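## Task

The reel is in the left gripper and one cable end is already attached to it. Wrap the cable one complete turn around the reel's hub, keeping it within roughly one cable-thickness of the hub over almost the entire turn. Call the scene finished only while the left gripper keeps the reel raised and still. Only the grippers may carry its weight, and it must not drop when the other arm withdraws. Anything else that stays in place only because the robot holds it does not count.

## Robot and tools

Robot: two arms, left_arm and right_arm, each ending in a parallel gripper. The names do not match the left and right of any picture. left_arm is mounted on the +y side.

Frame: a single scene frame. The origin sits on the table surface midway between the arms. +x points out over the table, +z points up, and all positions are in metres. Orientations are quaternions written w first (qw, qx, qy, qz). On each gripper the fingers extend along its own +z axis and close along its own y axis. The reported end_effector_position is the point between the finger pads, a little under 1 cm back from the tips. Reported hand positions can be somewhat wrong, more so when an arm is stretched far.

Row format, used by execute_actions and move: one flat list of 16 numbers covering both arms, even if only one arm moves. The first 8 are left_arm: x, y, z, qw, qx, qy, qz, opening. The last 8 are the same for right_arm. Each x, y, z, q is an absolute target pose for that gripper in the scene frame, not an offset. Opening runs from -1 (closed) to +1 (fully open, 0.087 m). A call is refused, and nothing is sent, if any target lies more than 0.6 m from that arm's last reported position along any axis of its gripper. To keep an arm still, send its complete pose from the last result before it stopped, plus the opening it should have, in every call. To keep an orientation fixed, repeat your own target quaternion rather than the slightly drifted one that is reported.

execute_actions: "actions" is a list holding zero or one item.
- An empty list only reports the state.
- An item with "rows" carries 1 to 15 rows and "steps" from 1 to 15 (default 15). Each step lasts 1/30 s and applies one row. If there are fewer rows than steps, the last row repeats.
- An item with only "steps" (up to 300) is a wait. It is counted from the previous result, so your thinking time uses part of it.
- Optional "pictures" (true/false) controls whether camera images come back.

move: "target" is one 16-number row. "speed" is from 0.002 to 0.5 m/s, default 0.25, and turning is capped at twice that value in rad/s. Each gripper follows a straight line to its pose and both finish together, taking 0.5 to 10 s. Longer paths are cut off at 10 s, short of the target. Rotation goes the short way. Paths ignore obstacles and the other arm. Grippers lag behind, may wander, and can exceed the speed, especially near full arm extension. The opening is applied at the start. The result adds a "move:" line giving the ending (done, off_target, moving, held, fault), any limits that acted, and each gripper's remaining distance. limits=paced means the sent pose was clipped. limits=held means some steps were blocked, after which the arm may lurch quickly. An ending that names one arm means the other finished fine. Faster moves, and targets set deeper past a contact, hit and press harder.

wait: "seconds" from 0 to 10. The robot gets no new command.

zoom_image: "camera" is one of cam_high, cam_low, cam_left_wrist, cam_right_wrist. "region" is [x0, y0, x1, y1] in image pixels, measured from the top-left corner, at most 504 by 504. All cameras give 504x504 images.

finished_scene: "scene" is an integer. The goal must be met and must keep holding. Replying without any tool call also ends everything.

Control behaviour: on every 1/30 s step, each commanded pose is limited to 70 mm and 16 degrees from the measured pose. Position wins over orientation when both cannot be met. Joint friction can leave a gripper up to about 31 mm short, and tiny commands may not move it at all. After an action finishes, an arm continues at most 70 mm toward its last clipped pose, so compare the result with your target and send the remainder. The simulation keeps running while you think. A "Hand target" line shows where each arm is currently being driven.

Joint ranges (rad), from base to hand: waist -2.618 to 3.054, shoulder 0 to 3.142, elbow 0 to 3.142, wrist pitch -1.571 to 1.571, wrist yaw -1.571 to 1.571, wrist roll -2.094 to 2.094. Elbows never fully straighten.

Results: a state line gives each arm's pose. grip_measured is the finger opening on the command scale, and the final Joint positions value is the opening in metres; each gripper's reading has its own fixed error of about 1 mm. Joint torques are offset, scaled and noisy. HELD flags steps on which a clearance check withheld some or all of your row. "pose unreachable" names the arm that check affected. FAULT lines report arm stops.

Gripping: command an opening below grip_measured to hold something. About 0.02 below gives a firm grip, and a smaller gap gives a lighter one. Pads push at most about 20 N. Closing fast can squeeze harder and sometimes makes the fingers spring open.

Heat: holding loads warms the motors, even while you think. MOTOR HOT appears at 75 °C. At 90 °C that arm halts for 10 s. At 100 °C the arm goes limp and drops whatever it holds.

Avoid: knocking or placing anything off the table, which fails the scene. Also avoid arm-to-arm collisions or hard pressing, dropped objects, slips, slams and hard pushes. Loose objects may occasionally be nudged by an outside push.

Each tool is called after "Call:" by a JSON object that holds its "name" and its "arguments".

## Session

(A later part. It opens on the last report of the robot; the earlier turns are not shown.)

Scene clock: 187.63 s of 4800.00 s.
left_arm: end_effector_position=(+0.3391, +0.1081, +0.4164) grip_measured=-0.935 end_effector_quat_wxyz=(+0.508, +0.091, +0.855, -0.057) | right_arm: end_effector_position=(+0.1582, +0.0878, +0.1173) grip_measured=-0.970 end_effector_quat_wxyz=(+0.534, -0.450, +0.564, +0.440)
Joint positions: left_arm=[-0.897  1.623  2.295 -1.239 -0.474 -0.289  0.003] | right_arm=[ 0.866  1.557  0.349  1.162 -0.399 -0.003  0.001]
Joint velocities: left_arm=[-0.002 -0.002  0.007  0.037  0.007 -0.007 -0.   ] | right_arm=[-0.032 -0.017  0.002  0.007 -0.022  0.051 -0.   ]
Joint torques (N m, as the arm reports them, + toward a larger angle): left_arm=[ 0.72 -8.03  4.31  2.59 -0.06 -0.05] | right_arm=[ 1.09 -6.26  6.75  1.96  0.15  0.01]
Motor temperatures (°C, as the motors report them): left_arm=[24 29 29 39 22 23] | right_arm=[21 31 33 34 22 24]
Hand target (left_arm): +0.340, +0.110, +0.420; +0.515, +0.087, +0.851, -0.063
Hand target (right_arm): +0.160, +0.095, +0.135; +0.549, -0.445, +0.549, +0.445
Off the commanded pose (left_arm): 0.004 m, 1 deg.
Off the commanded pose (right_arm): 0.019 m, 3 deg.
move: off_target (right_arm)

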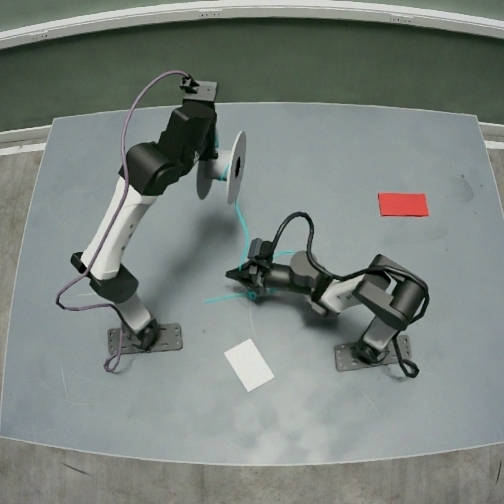

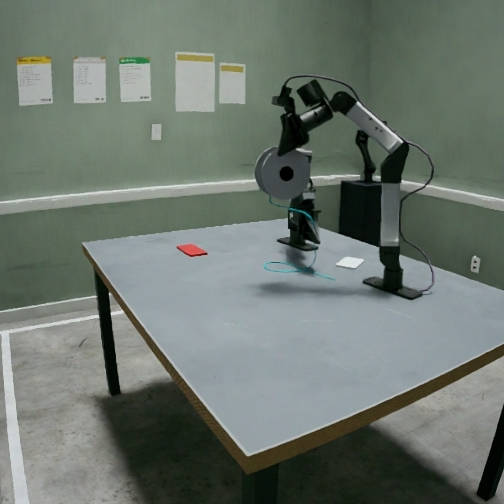

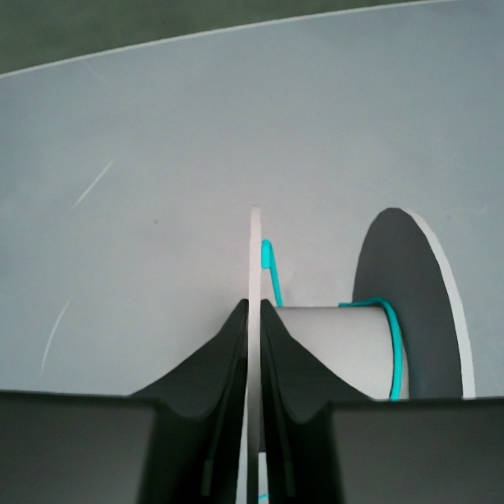

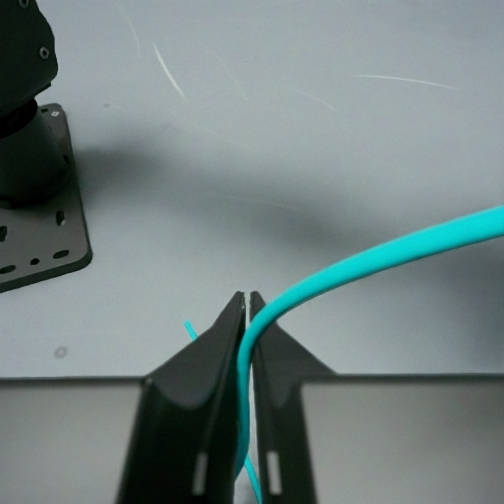

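Captured (deep). Pull back to straighten the kinks.

Call:
{"name": "move", "arguments": {"target": [0.34,0.11,0.42,0.515,0.087,0.85,-0.063,-1,0.08,0.15,0.17,0.549,-0.445,0.549,0.445,-0.99], "speed": 0.06}}

Call:
{"name": "move", "arguments": {"target": [0.34,0.11,0.36,0.515,0.087,0.85,-0.063,-1,0.04,0.15,0.29,0.549,-0.445,0.549,0.445,-0.99], "speed": 0.08}}

Scene clock: 203.10 s of 4800.00 s.
left_arm: end_effector_position=(+0.3383, +0.1082, +0.4153) grip_measured=-0.935 end_effector_quat_wxyz=(+0.505, +0.093, +0.856, -0.056) | right_arm: end_effector_position=(+0.0826, +0.1441, +0.1506) grip_measured=-0.990 end_effector_quat_wxyz=(+0.539, -0.454, +0.562, +0.433)
Joint positions: left_arm=[-0.897  1.623  2.295 -1.245 -0.471 -0.287  0.003] | right_arm=[ 1.252  1.485  0.487  0.955 -0.008 -0.003  0.   ]
Joint velocities: left_arm=[-0.002  0.012 -0.002  0.007  0.051  0.022 -0.001] | right_arm=[ 0.002  0.002  0.002  0.037 -0.022  0.037  0.   ]
Joint torques (N m, as the arm reports them, + toward a larger angle): left_arm=[ 0.7  -8.    4.33  2.66 -0.1  -0.08] | right_arm=[ 1.24 -6.51  7.56  2.02  0.15 -0.07]
Motor temperatures (°C, as the motors report them): left_arm=[24 30 28 40 22 23] | right_arm=[21 31 34 35 22 24]
Hand target (left_arm): +0.340, +0.110, +0.420; +0.515, +0.087, +0.851, -0.063
Hand target (right_arm): +0.080, +0.150, +0.169; +0.551, -0.448, +0.548, +0.443
Off the commanded pose (left_arm): 0.005 m, 2 deg.
Off the commanded pose (right_arm): 0.020 m, 3 deg.
After step 180, 7.13 s passed at rest.
move: off_target (right_arm)

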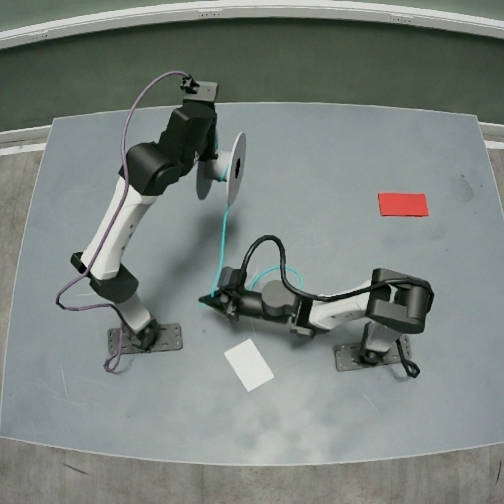

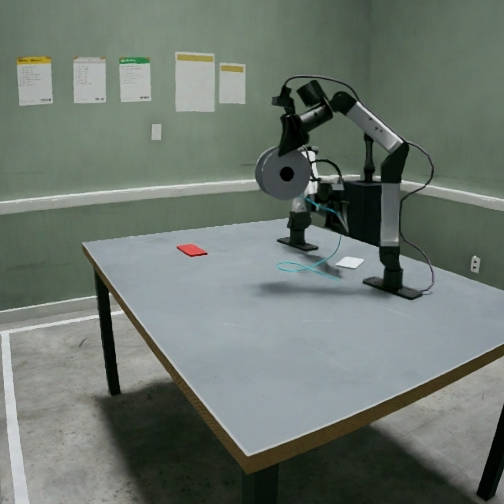

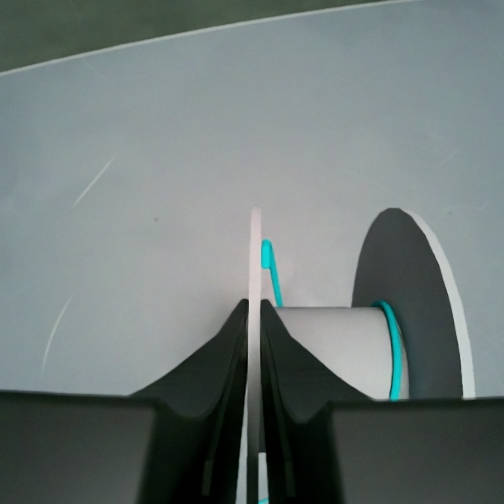

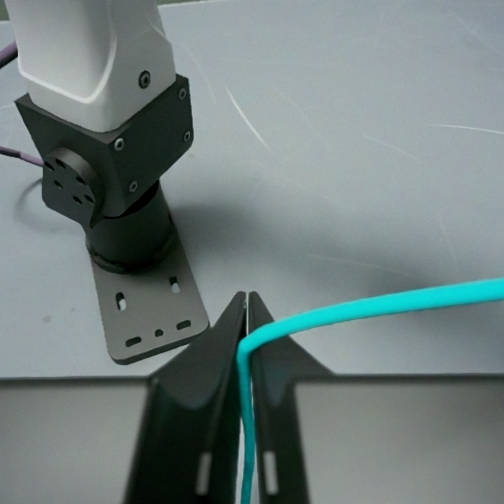

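Scene clock: 205.47 s of 4800.00 s.
left_arm: end_effector_position=(+0.3366, +0.1086, +0.3555) grip_measured=-0.935 end_effector_quat_wxyz=(+0.502, +0.096, +0.858, -0.057) | right_arm: end_effector_position=(+0.0474, +0.1514, +0.2659) grip_measured=-0.990 end_effector_quat_wxyz=(+0.541, -0.455, +0.565, +0.425)
Joint positions: left_arm=[-0.897  1.42   1.787 -0.947 -0.465 -0.287  0.003] | right_arm=[ 1.403  1.242  0.832  0.357  0.157 -0.003  0.   ]
Joint velocities: left_arm=[-0.002 -0.012 -0.012 -0.051 -0.037  0.037 -0.001] | right_arm=[ 0.007  0.002  0.012 -0.081  0.007 -0.11  -0.   ]
Joint torques (N m, as the arm reports them, + toward a larger angle): left_arm=[ 0.71 -7.28  5.53  2.79 -0.17 -0.07] | right_arm=[ 1.45 -5.86  8.87  2.12  0.   -0.02]
Motor temperatures (°C, as the motors report them): left_arm=[24 30 28 40 22 23] | right_arm=[21 30 34 35 22 24]
Hand target (left_arm): +0.340, +0.110, +0.360; +0.515, +0.087, +0.851, -0.062
Hand target (right_arm): +0.040, +0.152, +0.290; +0.550, -0.446, +0.549, +0.444
Off the commanded pose (left_arm): 0.006 m, 2 deg.
Off the commanded pose (right_arm): 0.025 m, 3 deg.
move: off_target (right_arm)

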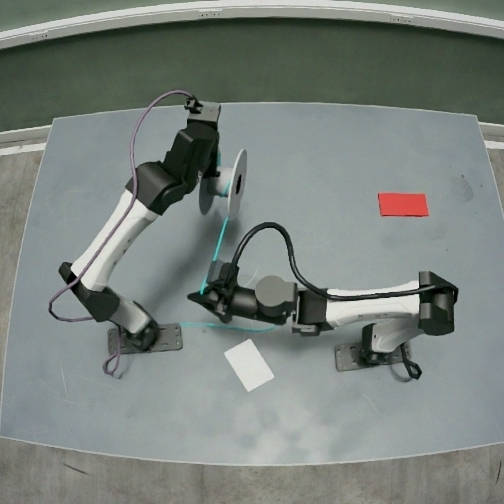

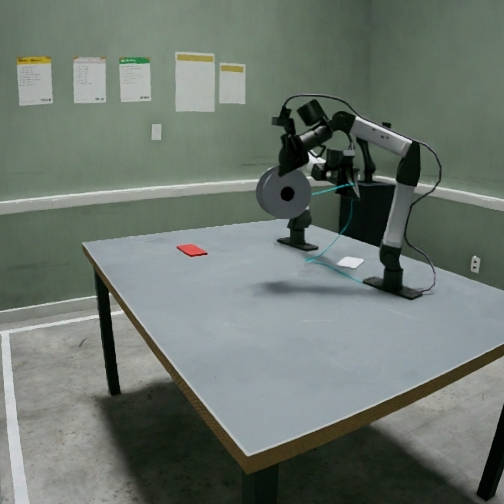

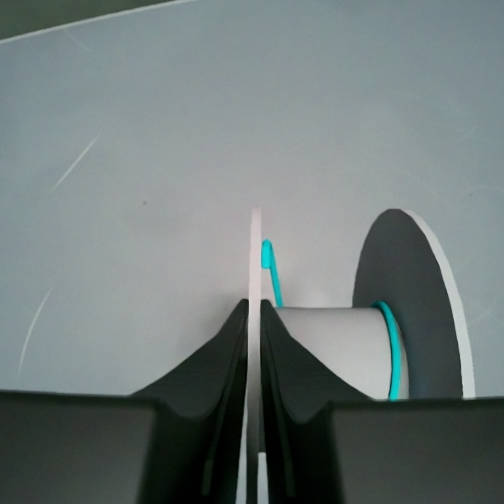

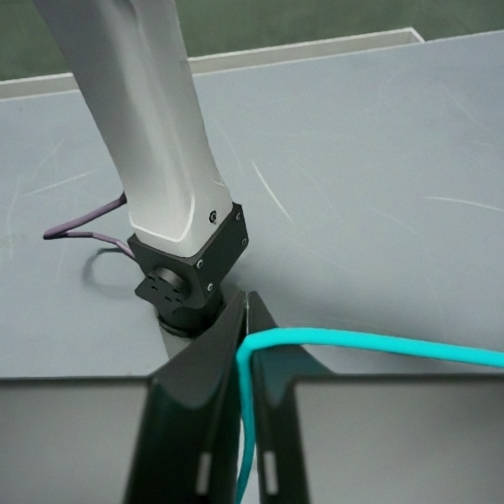

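Taut. Repeat the over-top path.

Call:
{"name": "move", "arguments": {"target": [0.34,0.11,0.36,0.515,0.087,0.85,-0.063,-1,0.12,0.08,0.40,0.389,-0.545,0.673,0.315,-0.99], "speed": 0.1}}

Call:
{"name": "move", "arguments": {"target": [0.34,0.11,0.33,0.515,0.087,0.85,-0.063,-1,0.19,0.04,0.42,0.389,-0.545,0.673,0.315,-0.99], "speed": 0.07}}

Call:
{"name": "move", "arguments": {"target": [0.34,0.11,0.27,0.515,0.087,0.85,-0.063,-1,0.27,0.03,0.355,0.389,-0.545,0.673,0.315,-0.99], "speed": 0.06}}

Scene clock: 212.37 s of 4800.00 s.
left_arm: end_effector_position=(+0.3386, +0.1066, +0.3586) grip_measured=-0.935 end_effector_quat_wxyz=(+0.508, +0.093, +0.854, -0.061) | right_arm: end_effector_position=(+0.1198, +0.0795, +0.3940) grip_measured=-0.990 end_effector_quat_wxyz=(+0.379, -0.542, +0.682, +0.313)
Joint positions: left_arm=[-0.897  1.42   1.787 -0.929 -0.465 -0.287  0.003] | right_arm=[ 1.044  1.541  2.105 -1.118 -0.187 -0.097  0.   ]
Joint velocities: left_arm=[-0.007  0.002 -0.007 -0.022 -0.007  0.022 -0.001] | right_arm=[-0.002  0.007 -0.017  0.022 -0.007 -0.007 -0.001]
Joint torques (N m, as the arm reports them, + toward a larger angle): left_arm=[ 0.73 -7.2   5.68  2.59 -0.17 -0.07] | right_arm=[-0.42 -4.22  7.04  1.9  -0.12 -0.12]
Motor temperatures (°C, as the motors report them): left_arm=[24 30 28 41 22 23] | right_arm=[21 30 35 35 22 24]
Hand target (left_arm): +0.340, +0.110, +0.360; +0.515, +0.087, +0.850, -0.063
Hand target (right_arm): +0.122, +0.082, +0.401; +0.387, -0.543, +0.674, +0.318
Off the commanded pose (left_arm): 0.004 m, 1 deg.
Off the commanded pose (right_arm): 0.006 m, 2 deg.
move: done

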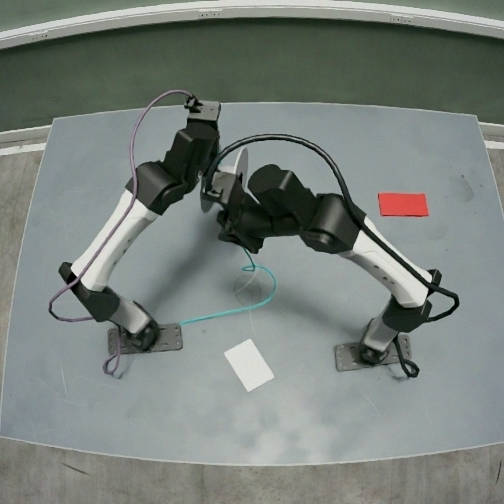

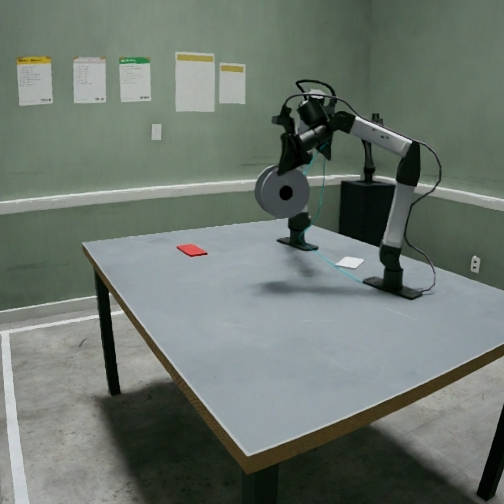

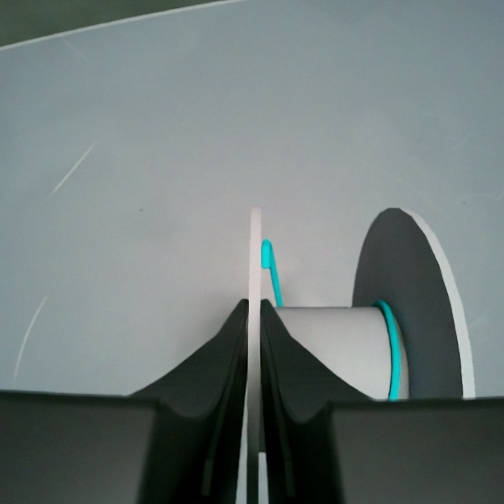

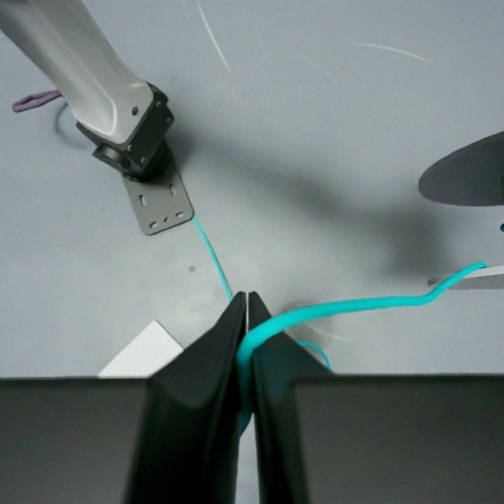

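Scene clock: 214.17 s of 4800.00 s.
left_arm: end_effector_position=(+0.3394, +0.1058, +0.3306) grip_measured=-0.935 end_effector_quat_wxyz=(+0.510, +0.092, +0.853, -0.063) | right_arm: end_effector_position=(+0.1887, +0.0386, +0.4135) grip_measured=-0.990 end_effector_quat_wxyz=(+0.379, -0.541, +0.683, +0.313)
Joint positions: left_arm=[-0.897  1.359  1.604 -0.801 -0.465 -0.287  0.003] | right_arm=[ 0.724  1.68   2.398 -1.331 -0.455 -0.278  0.   ]
Joint velocities: left_arm=[ 0.002 -0.002 -0.007 -0.022  0.022 -0.022 -0.001] | right_arm=[-0.007 -0.002  0.012  0.022  0.022 -0.051  0.   ]
Joint torques (N m, as the arm reports them, + toward a larger angle): left_arm=[ 0.72 -7.17  5.9   2.54 -0.17 -0.07] | right_arm=[-0.52 -4.75  6.46  1.89 -0.21 -0.12]
Motor temperatures (°C, as the motors report them): left_arm=[24 30 28 41 22 23] | right_arm=[21 30 35 35 22 24]
Hand target (left_arm): +0.340, +0.110, +0.330; +0.515, +0.087, +0.850, -0.063
Hand target (right_arm): +0.192, +0.040, +0.420; +0.389, -0.543, +0.673, +0.318
Off the commanded pose (left_arm): 0.004 m, 1 deg.
Off the commanded pose (right_arm): 0.007 m, 2 deg.
move: done

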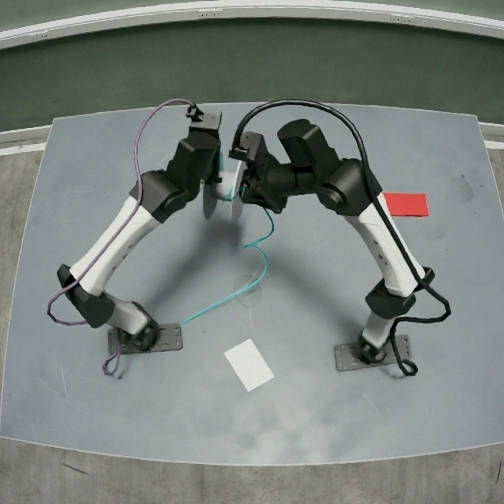

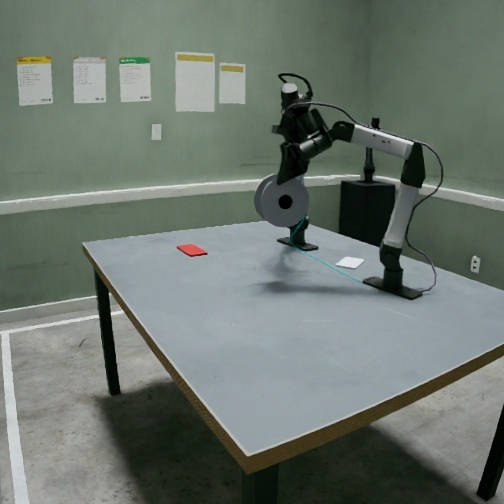

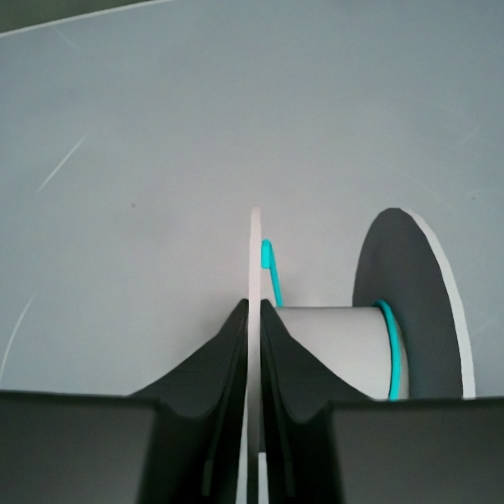

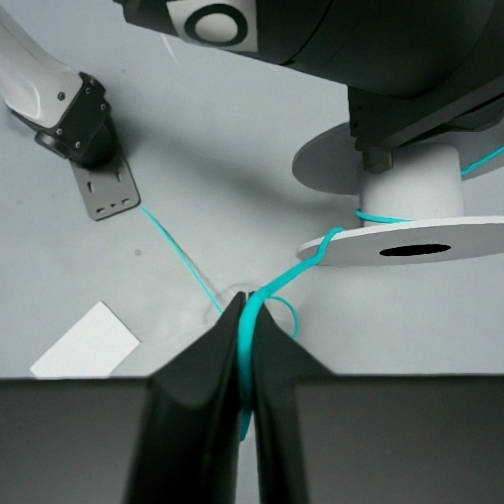

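Scene clock: 216.30 s of 4800.00 s.
left_arm: end_effector_position=(+0.3391, +0.1061, +0.2674) grip_measured=-0.935 end_effector_quat_wxyz=(+0.506, +0.094, +0.855, -0.060) | right_arm: end_effector_position=(+0.2684, +0.0314, +0.3521) grip_measured=-0.990 end_effector_quat_wxyz=(+0.380, -0.542, +0.680, +0.315)
Joint positions: left_arm=[-0.897  1.282  1.289 -0.576 -0.465 -0.287  0.003] | right_arm=[ 0.516  1.68   2.07  -1.076 -0.627 -0.427  0.   ]
Joint velocities: left_arm=[-0.007 -0.002 -0.012 -0.066  0.037 -0.066  0.   ] | right_arm=[-0.007  0.017 -0.002 -0.066  0.037  0.022 -0.   ]
Joint torques (N m, as the arm reports them, + toward a larger angle): left_arm=[ 0.75 -7.32  6.78  2.58 -0.17 -0.07] | right_arm=[-0.52 -7.78  4.18  1.88 -0.31 -0.19]
Motor temperatures (°C, as the motors report them): left_arm=[24 30 28 41 22 23] | right_arm=[21 30 35 35 22 24]
Hand target (left_arm): +0.340, +0.110, +0.270; +0.515, +0.087, +0.851, -0.063
Hand target (right_arm): +0.270, +0.029, +0.354; +0.388, -0.544, +0.673, +0.317
Off the commanded pose (left_arm): 0.005 m, 2 deg.
Off the commanded pose (right_arm): 0.004 m, 1 deg.
move: done

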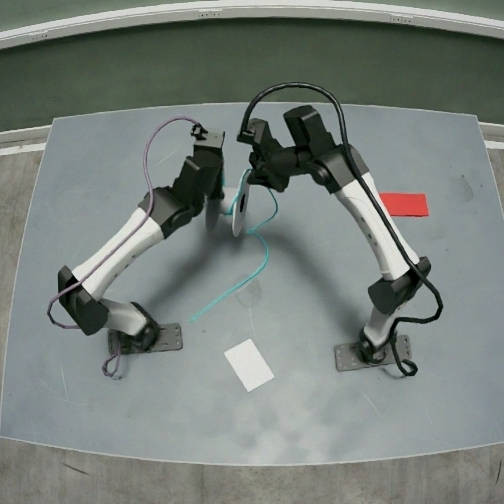

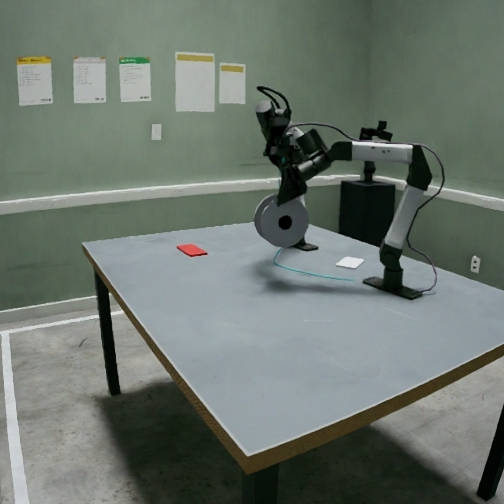

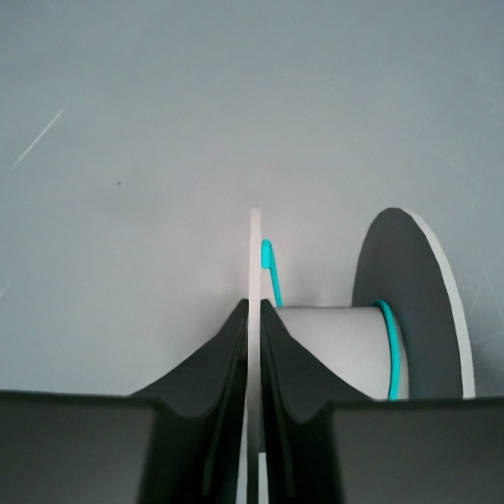

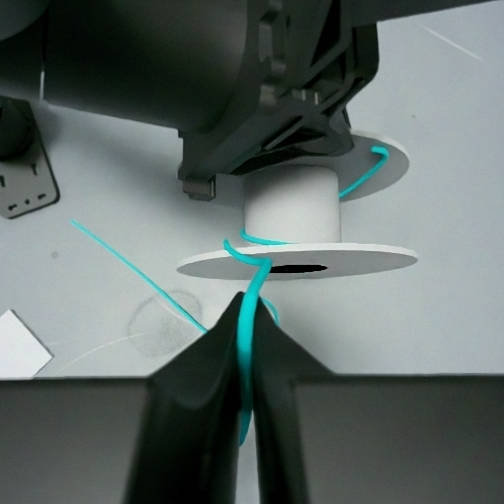

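Call:
{"name": "move", "arguments": {"target": [0.33,0.11,0.27,0.515,0.087,0.85,-0.063,-1,0.345,0.03,0.33,0.389,-0.545,0.673,0.315,-0.99], "speed": 0.06}}

Call:
{"name": "move", "arguments": {"target": [0.31,0.115,0.27,0.515,0.087,0.85,-0.063,-1,0.40,0.045,0.28,0.389,-0.545,0.673,0.315,-0.99], "speed": 0.06}}

Call:
{"name": "move", "arguments": {"target": [0.31,0.115,0.31,0.515,0.087,0.85,-0.063,-1,0.405,0.065,0.25,0.389,-0.545,0.673,0.315,-0.99], "speed": 0.04}}

Scene clock: 222.00 s of 4800.00 s.
left_arm: end_effector_position=(+0.3342, +0.1079, +0.2756) grip_measured=-0.935 end_effector_quat_wxyz=(+0.514, +0.092, +0.850, -0.063) | right_arm: end_effector_position=(+0.3395, +0.0299, +0.3208) grip_measured=-0.990 end_effector_quat_wxyz=(+0.375, -0.540, +0.684, +0.316)
Joint positions: left_arm=[-0.909  1.256  1.289 -0.581 -0.478 -0.289  0.003] | right_arm=[ 0.402  1.89   2.209 -1.073 -0.71  -0.519  0.   ]
Joint velocities: left_arm=[-0.007  0.012 -0.007 -0.051 -0.007 -0.022 -0.   ] | right_arm=[-0.012  0.002  0.032  0.037 -0.095 -0.007 -0.   ]
Joint torques (N m, as the arm reports them, + toward a larger angle): left_arm=[-0.58 -6.81  5.7   2.43 -0.28 -0.26] | right_arm=[-0.58 -7.98  7.79  1.68 -0.34 -0.21]
Motor temperatures (°C, as the motors report them): left_arm=[24 30 29 41 22 23] | right_arm=[21 31 35 35 22 24]
Hand target (left_arm): +0.330, +0.110, +0.270; +0.515, +0.087, +0.851, -0.063
Hand target (right_arm): +0.345, +0.030, +0.329; +0.390, -0.544, +0.673, +0.316
Off the commanded pose (left_arm): 0.007 m, 1 deg.
Off the commanded pose (right_arm): 0.011 m, 2 deg.
move: off_target (right_arm)

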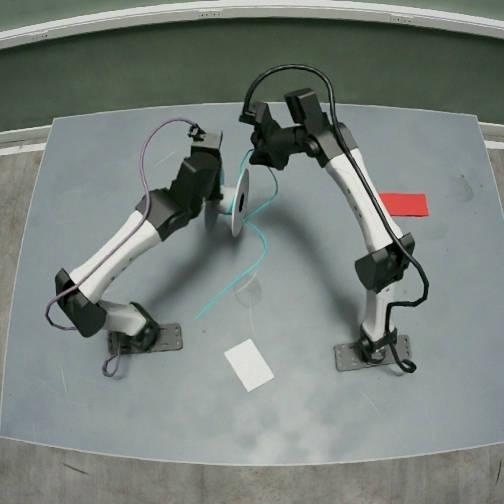

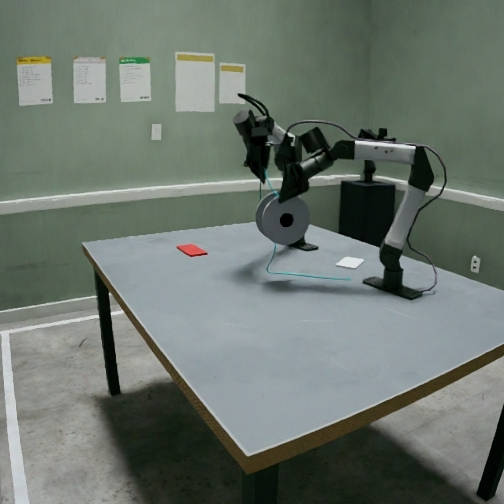

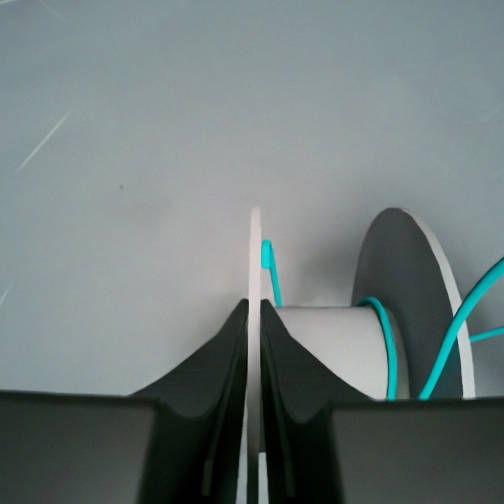

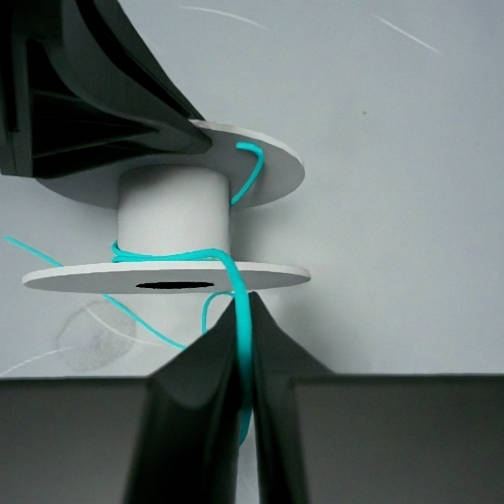

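Scene clock: 223.57 s of 4800.00 s.
left_arm: end_effector_position=(+0.3137, +0.1131, +0.2720) grip_measured=-0.935 end_effector_quat_wxyz=(+0.512, +0.093, +0.852, -0.061) | right_arm: end_effector_position=(+0.3896, +0.0442, +0.2650) grip_measured=-0.990 end_effector_quat_wxyz=(+0.364, -0.540, +0.689, +0.318)
Joint positions: left_arm=[-0.956  1.195  1.243 -0.617 -0.519 -0.317  0.003] | right_arm=[ 0.375  2.048  2.21  -0.96  -0.732 -0.549  0.   ]
Joint velocities: left_arm=[ 0.002 -0.007 -0.032 -0.022 -0.037 -0.037 -0.001] | right_arm=[-0.027  0.002 -0.012  0.022 -0.037  0.007  0.002]
Joint torques (N m, as the arm reports them, + toward a larger angle): left_arm=[-0.59 -6.15  6.62  2.35 -0.27 -0.24] | right_arm=[-0.6  -9.94  8.6   1.73 -0.36 -0.13]
Motor temperatures (°C, as the motors report them): left_arm=[24 30 29 41 22 23] | right_arm=[21 31 35 35 22 24]
Hand target (left_arm): +0.310, +0.115, +0.270; +0.515, +0.087, +0.850, -0.063
Hand target (right_arm): +0.398, +0.045, +0.279; +0.389, -0.545, +0.673, +0.315
Off the commanded pose (left_arm): 0.005 m, 1 deg.
Off the commanded pose (right_arm): 0.018 m, 3 deg.
move: off_target (right_arm)

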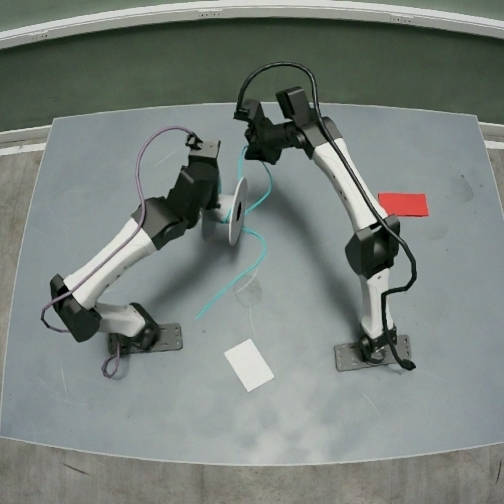

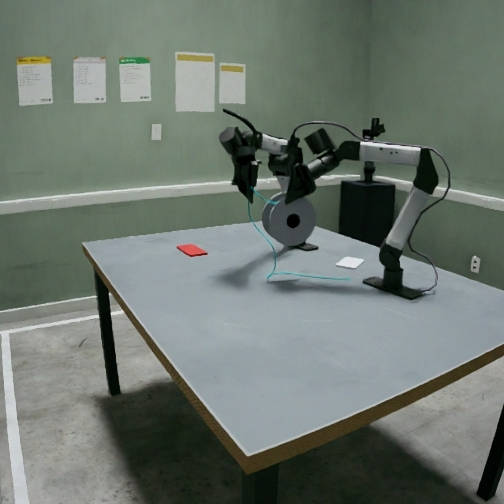

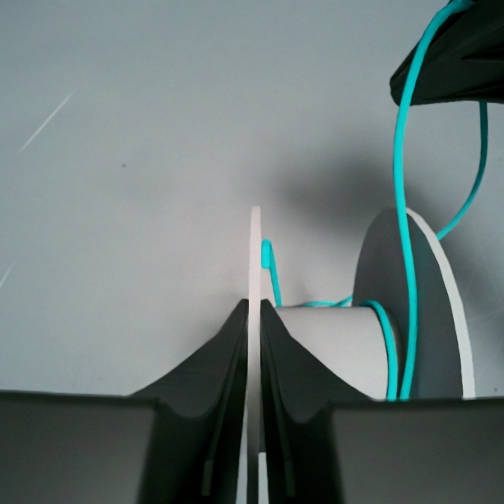

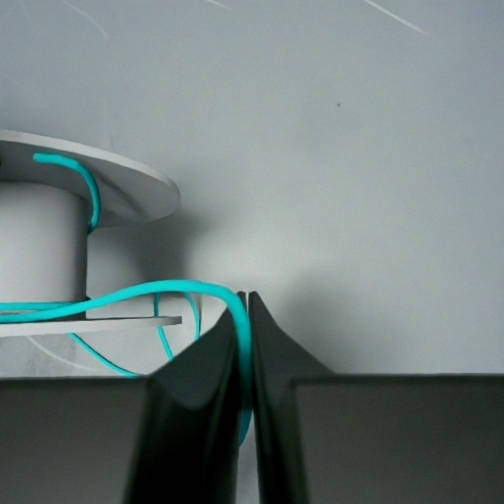

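Scene clock: 224.93 s of 4800.00 s.
left_arm: end_effector_position=(+0.3072, +0.1203, +0.2996) grip_measured=-0.935 end_effector_quat_wxyz=(+0.506, +0.096, +0.856, -0.055) | right_arm: end_effector_position=(+0.4034, +0.0592, +0.2631) grip_measured=-0.990 end_effector_quat_wxyz=(+0.398, -0.547, +0.667, +0.313)
Joint positions: left_arm=[-0.956  1.212  1.384 -0.761 -0.52  -0.318  0.003] | right_arm=[ 0.389  2.048  2.153 -0.817 -0.727 -0.54   0.   ]
Joint velocities: left_arm=[-0.002 -0.002 -0.012 -0.066  0.007  0.022  0.001] | right_arm=[-0.012  0.022  0.002  0.007  0.007 -0.051  0.   ]
Joint torques (N m, as the arm reports them, + toward a larger angle): left_arm=[-0.65 -2.97 10.97  2.34 -0.3  -0.24] | right_arm=[ 1.   -9.49  4.94  1.79 -0.12  0.11]
Motor temperatures (°C, as the motors report them): left_arm=[24 30 29 41 22 23] | right_arm=[21 31 35 35 22 24]
Hand target (left_arm): +0.310, +0.115, +0.310; +0.515, +0.087, +0.850, -0.063
Hand target (right_arm): +0.404, +0.065, +0.250; +0.389, -0.545, +0.673, +0.315
Off the commanded pose (left_arm): 0.012 m, 2 deg.
Off the commanded pose (right_arm): 0.014 m, 1 deg.
move: off_target (left_arm, right_arm)

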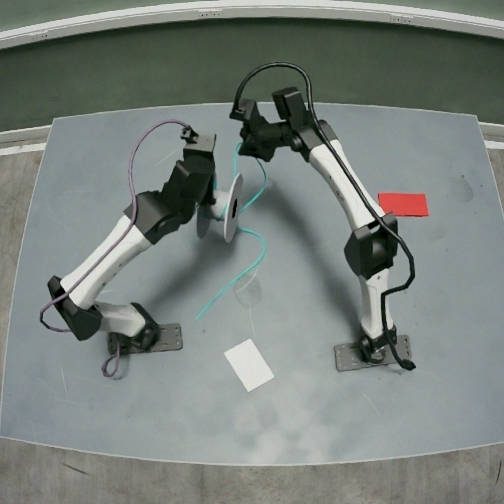

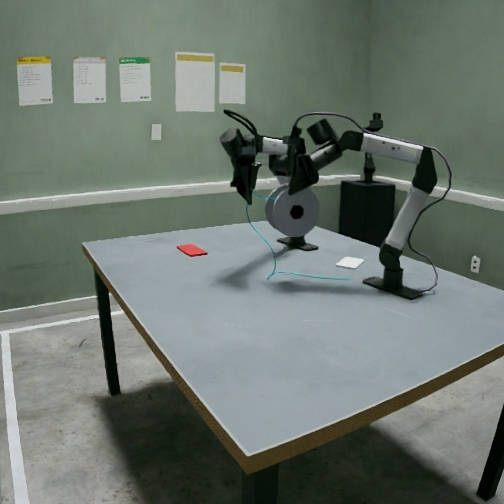

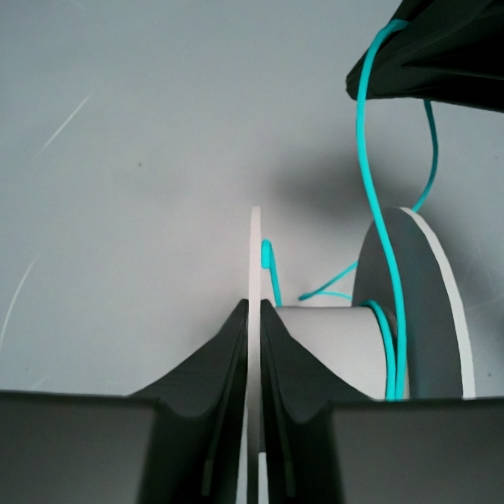

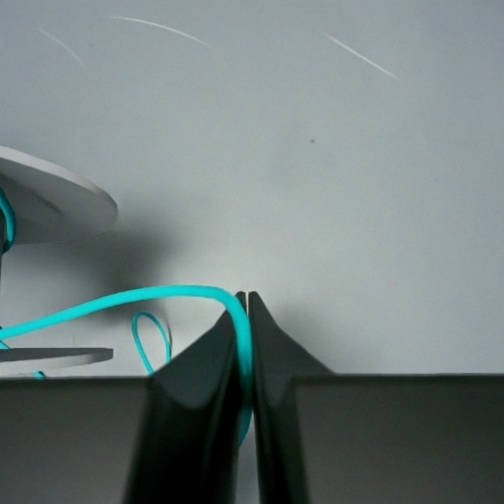

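Call:
{"name": "move", "arguments": {"target": [0.31,0.115,0.385,0.515,0.087,0.85,-0.063,-1,0.405,0.085,0.25,0.549,-0.445,0.549,0.445,-0.99], "speed": 0.09}}

Call:
{"name": "move", "arguments": {"target": [0.31,0.115,0.425,0.515,0.087,0.85,-0.063,-1,0.39,0.09,0.225,0.549,-0.445,0.549,0.445,-0.99], "speed": 0.03}}

Scene clock: 231.93 s of 4800.00 s.
left_arm: end_effector_position=(+0.3079, +0.1197, +0.3750) grip_measured=-0.935 end_effector_quat_wxyz=(+0.505, +0.096, +0.856, -0.054) | right_arm: end_effector_position=(+0.4042, +0.0896, +0.2544) grip_measured=-0.990 end_effector_quat_wxyz=(+0.551, -0.449, +0.547, +0.442)
Joint positions: left_arm=[-0.956  1.378  1.853 -1.068 -0.52  -0.318  0.003] | right_arm=[ 0.372  1.905  1.398  0.504 -0.895 -0.014  0.   ]
Joint velocities: left_arm=[-0.007  0.012  0.002 -0.007  0.007 -0.022  0.001] | right_arm=[-0.017  0.002  0.002  0.095 -0.007 -0.037 -0.   ]
Joint torques (N m, as the arm reports them, + toward a larger angle): left_arm=[-0.65 -3.61  9.78  2.34 -0.3  -0.23] | right_arm=[-0.56 -9.88  5.25  1.94  0.    0.08]
Motor temperatures (°C, as the motors report them): left_arm=[24 29 31 41 22 23] | right_arm=[21 33 34 35 22 24]
Hand target (left_arm): +0.310, +0.115, +0.385; +0.515, +0.087, +0.850, -0.063
Hand target (right_arm): +0.405, +0.085, +0.249; +0.549, -0.446, +0.550, +0.444
Off the commanded pose (left_arm): 0.011 m, 2 deg.
Off the commanded pose (right_arm): 0.006 m, 1 deg.
move: off_target (left_arm)

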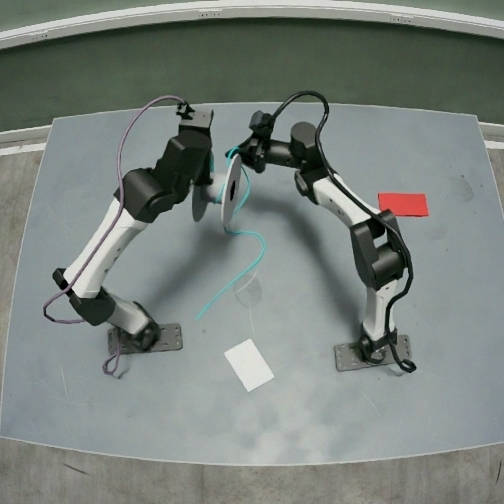

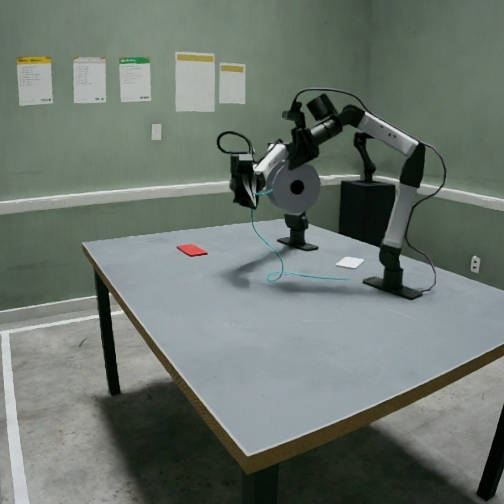

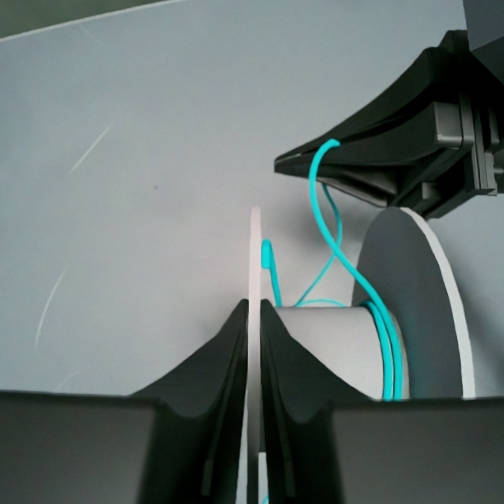

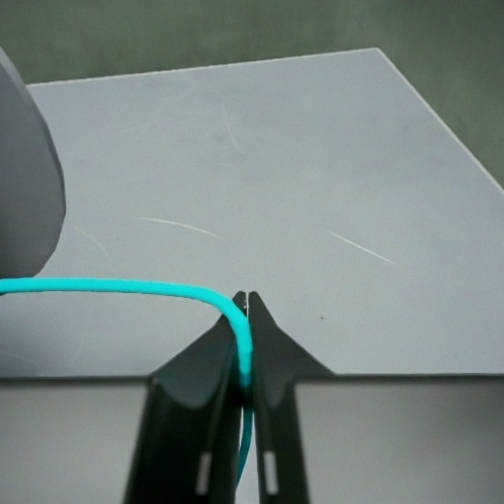

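Scene clock: 233.97 s of 4800.00 s.
left_arm: end_effector_position=(+0.3086, +0.1204, +0.4184) grip_measured=-0.935 end_effector_quat_wxyz=(+0.508, +0.093, +0.855, -0.054) | right_arm: end_effector_position=(+0.3934, +0.0884, +0.2251) grip_measured=-0.990 end_effector_quat_wxyz=(+0.548, -0.449, +0.549, +0.444)
Joint positions: left_arm=[-0.956  1.528  2.22  -1.278 -0.526 -0.318  0.003] | right_arm=[ 0.38   1.905  1.281  0.615 -0.889 -0.011  0.   ]
Joint velocities: left_arm=[-0.007  0.002 -0.007 -0.037  0.007 -0.022  0.   ] | right_arm=[ 0.007  0.002 -0.012  0.022 -0.022 -0.007 -0.001]
Joint torques (N m, as the arm reports them, + toward a larger angle): left_arm=[-0.65 -3.9   8.58  2.36 -0.23 -0.23] | right_arm=[  0.68 -10.24   5.19   1.91   0.18   0.08]
Motor temperatures (°C, as the motors report them): left_arm=[24 29 31 41 22 23] | right_arm=[21 33 34 35 22 24]
Hand target (left_arm): +0.310, +0.115, +0.425; +0.515, +0.087, +0.850, -0.063
Hand target (right_arm): +0.390, +0.090, +0.225; +0.549, -0.445, +0.550, +0.445
Off the commanded pose (left_arm): 0.009 m, 2 deg.
Off the commanded pose (right_arm): 0.004 m, 0 deg.
move: done

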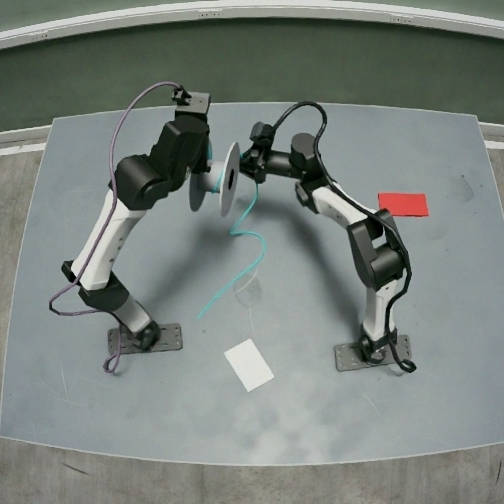

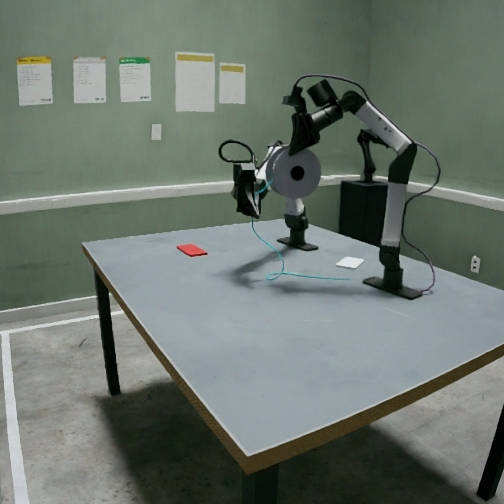

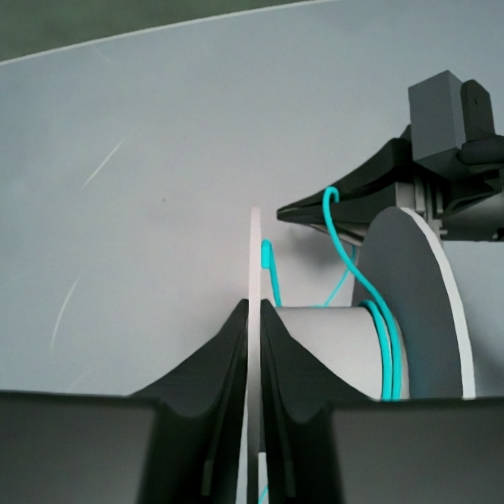

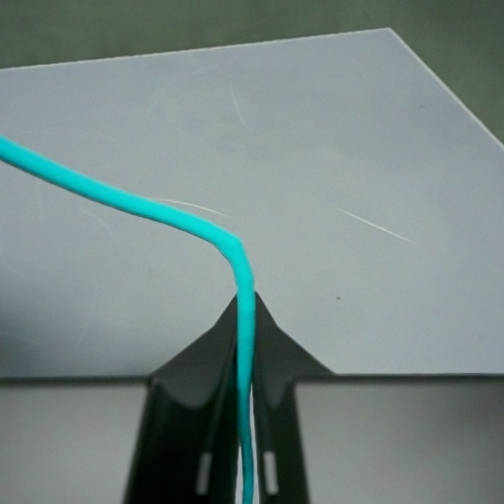

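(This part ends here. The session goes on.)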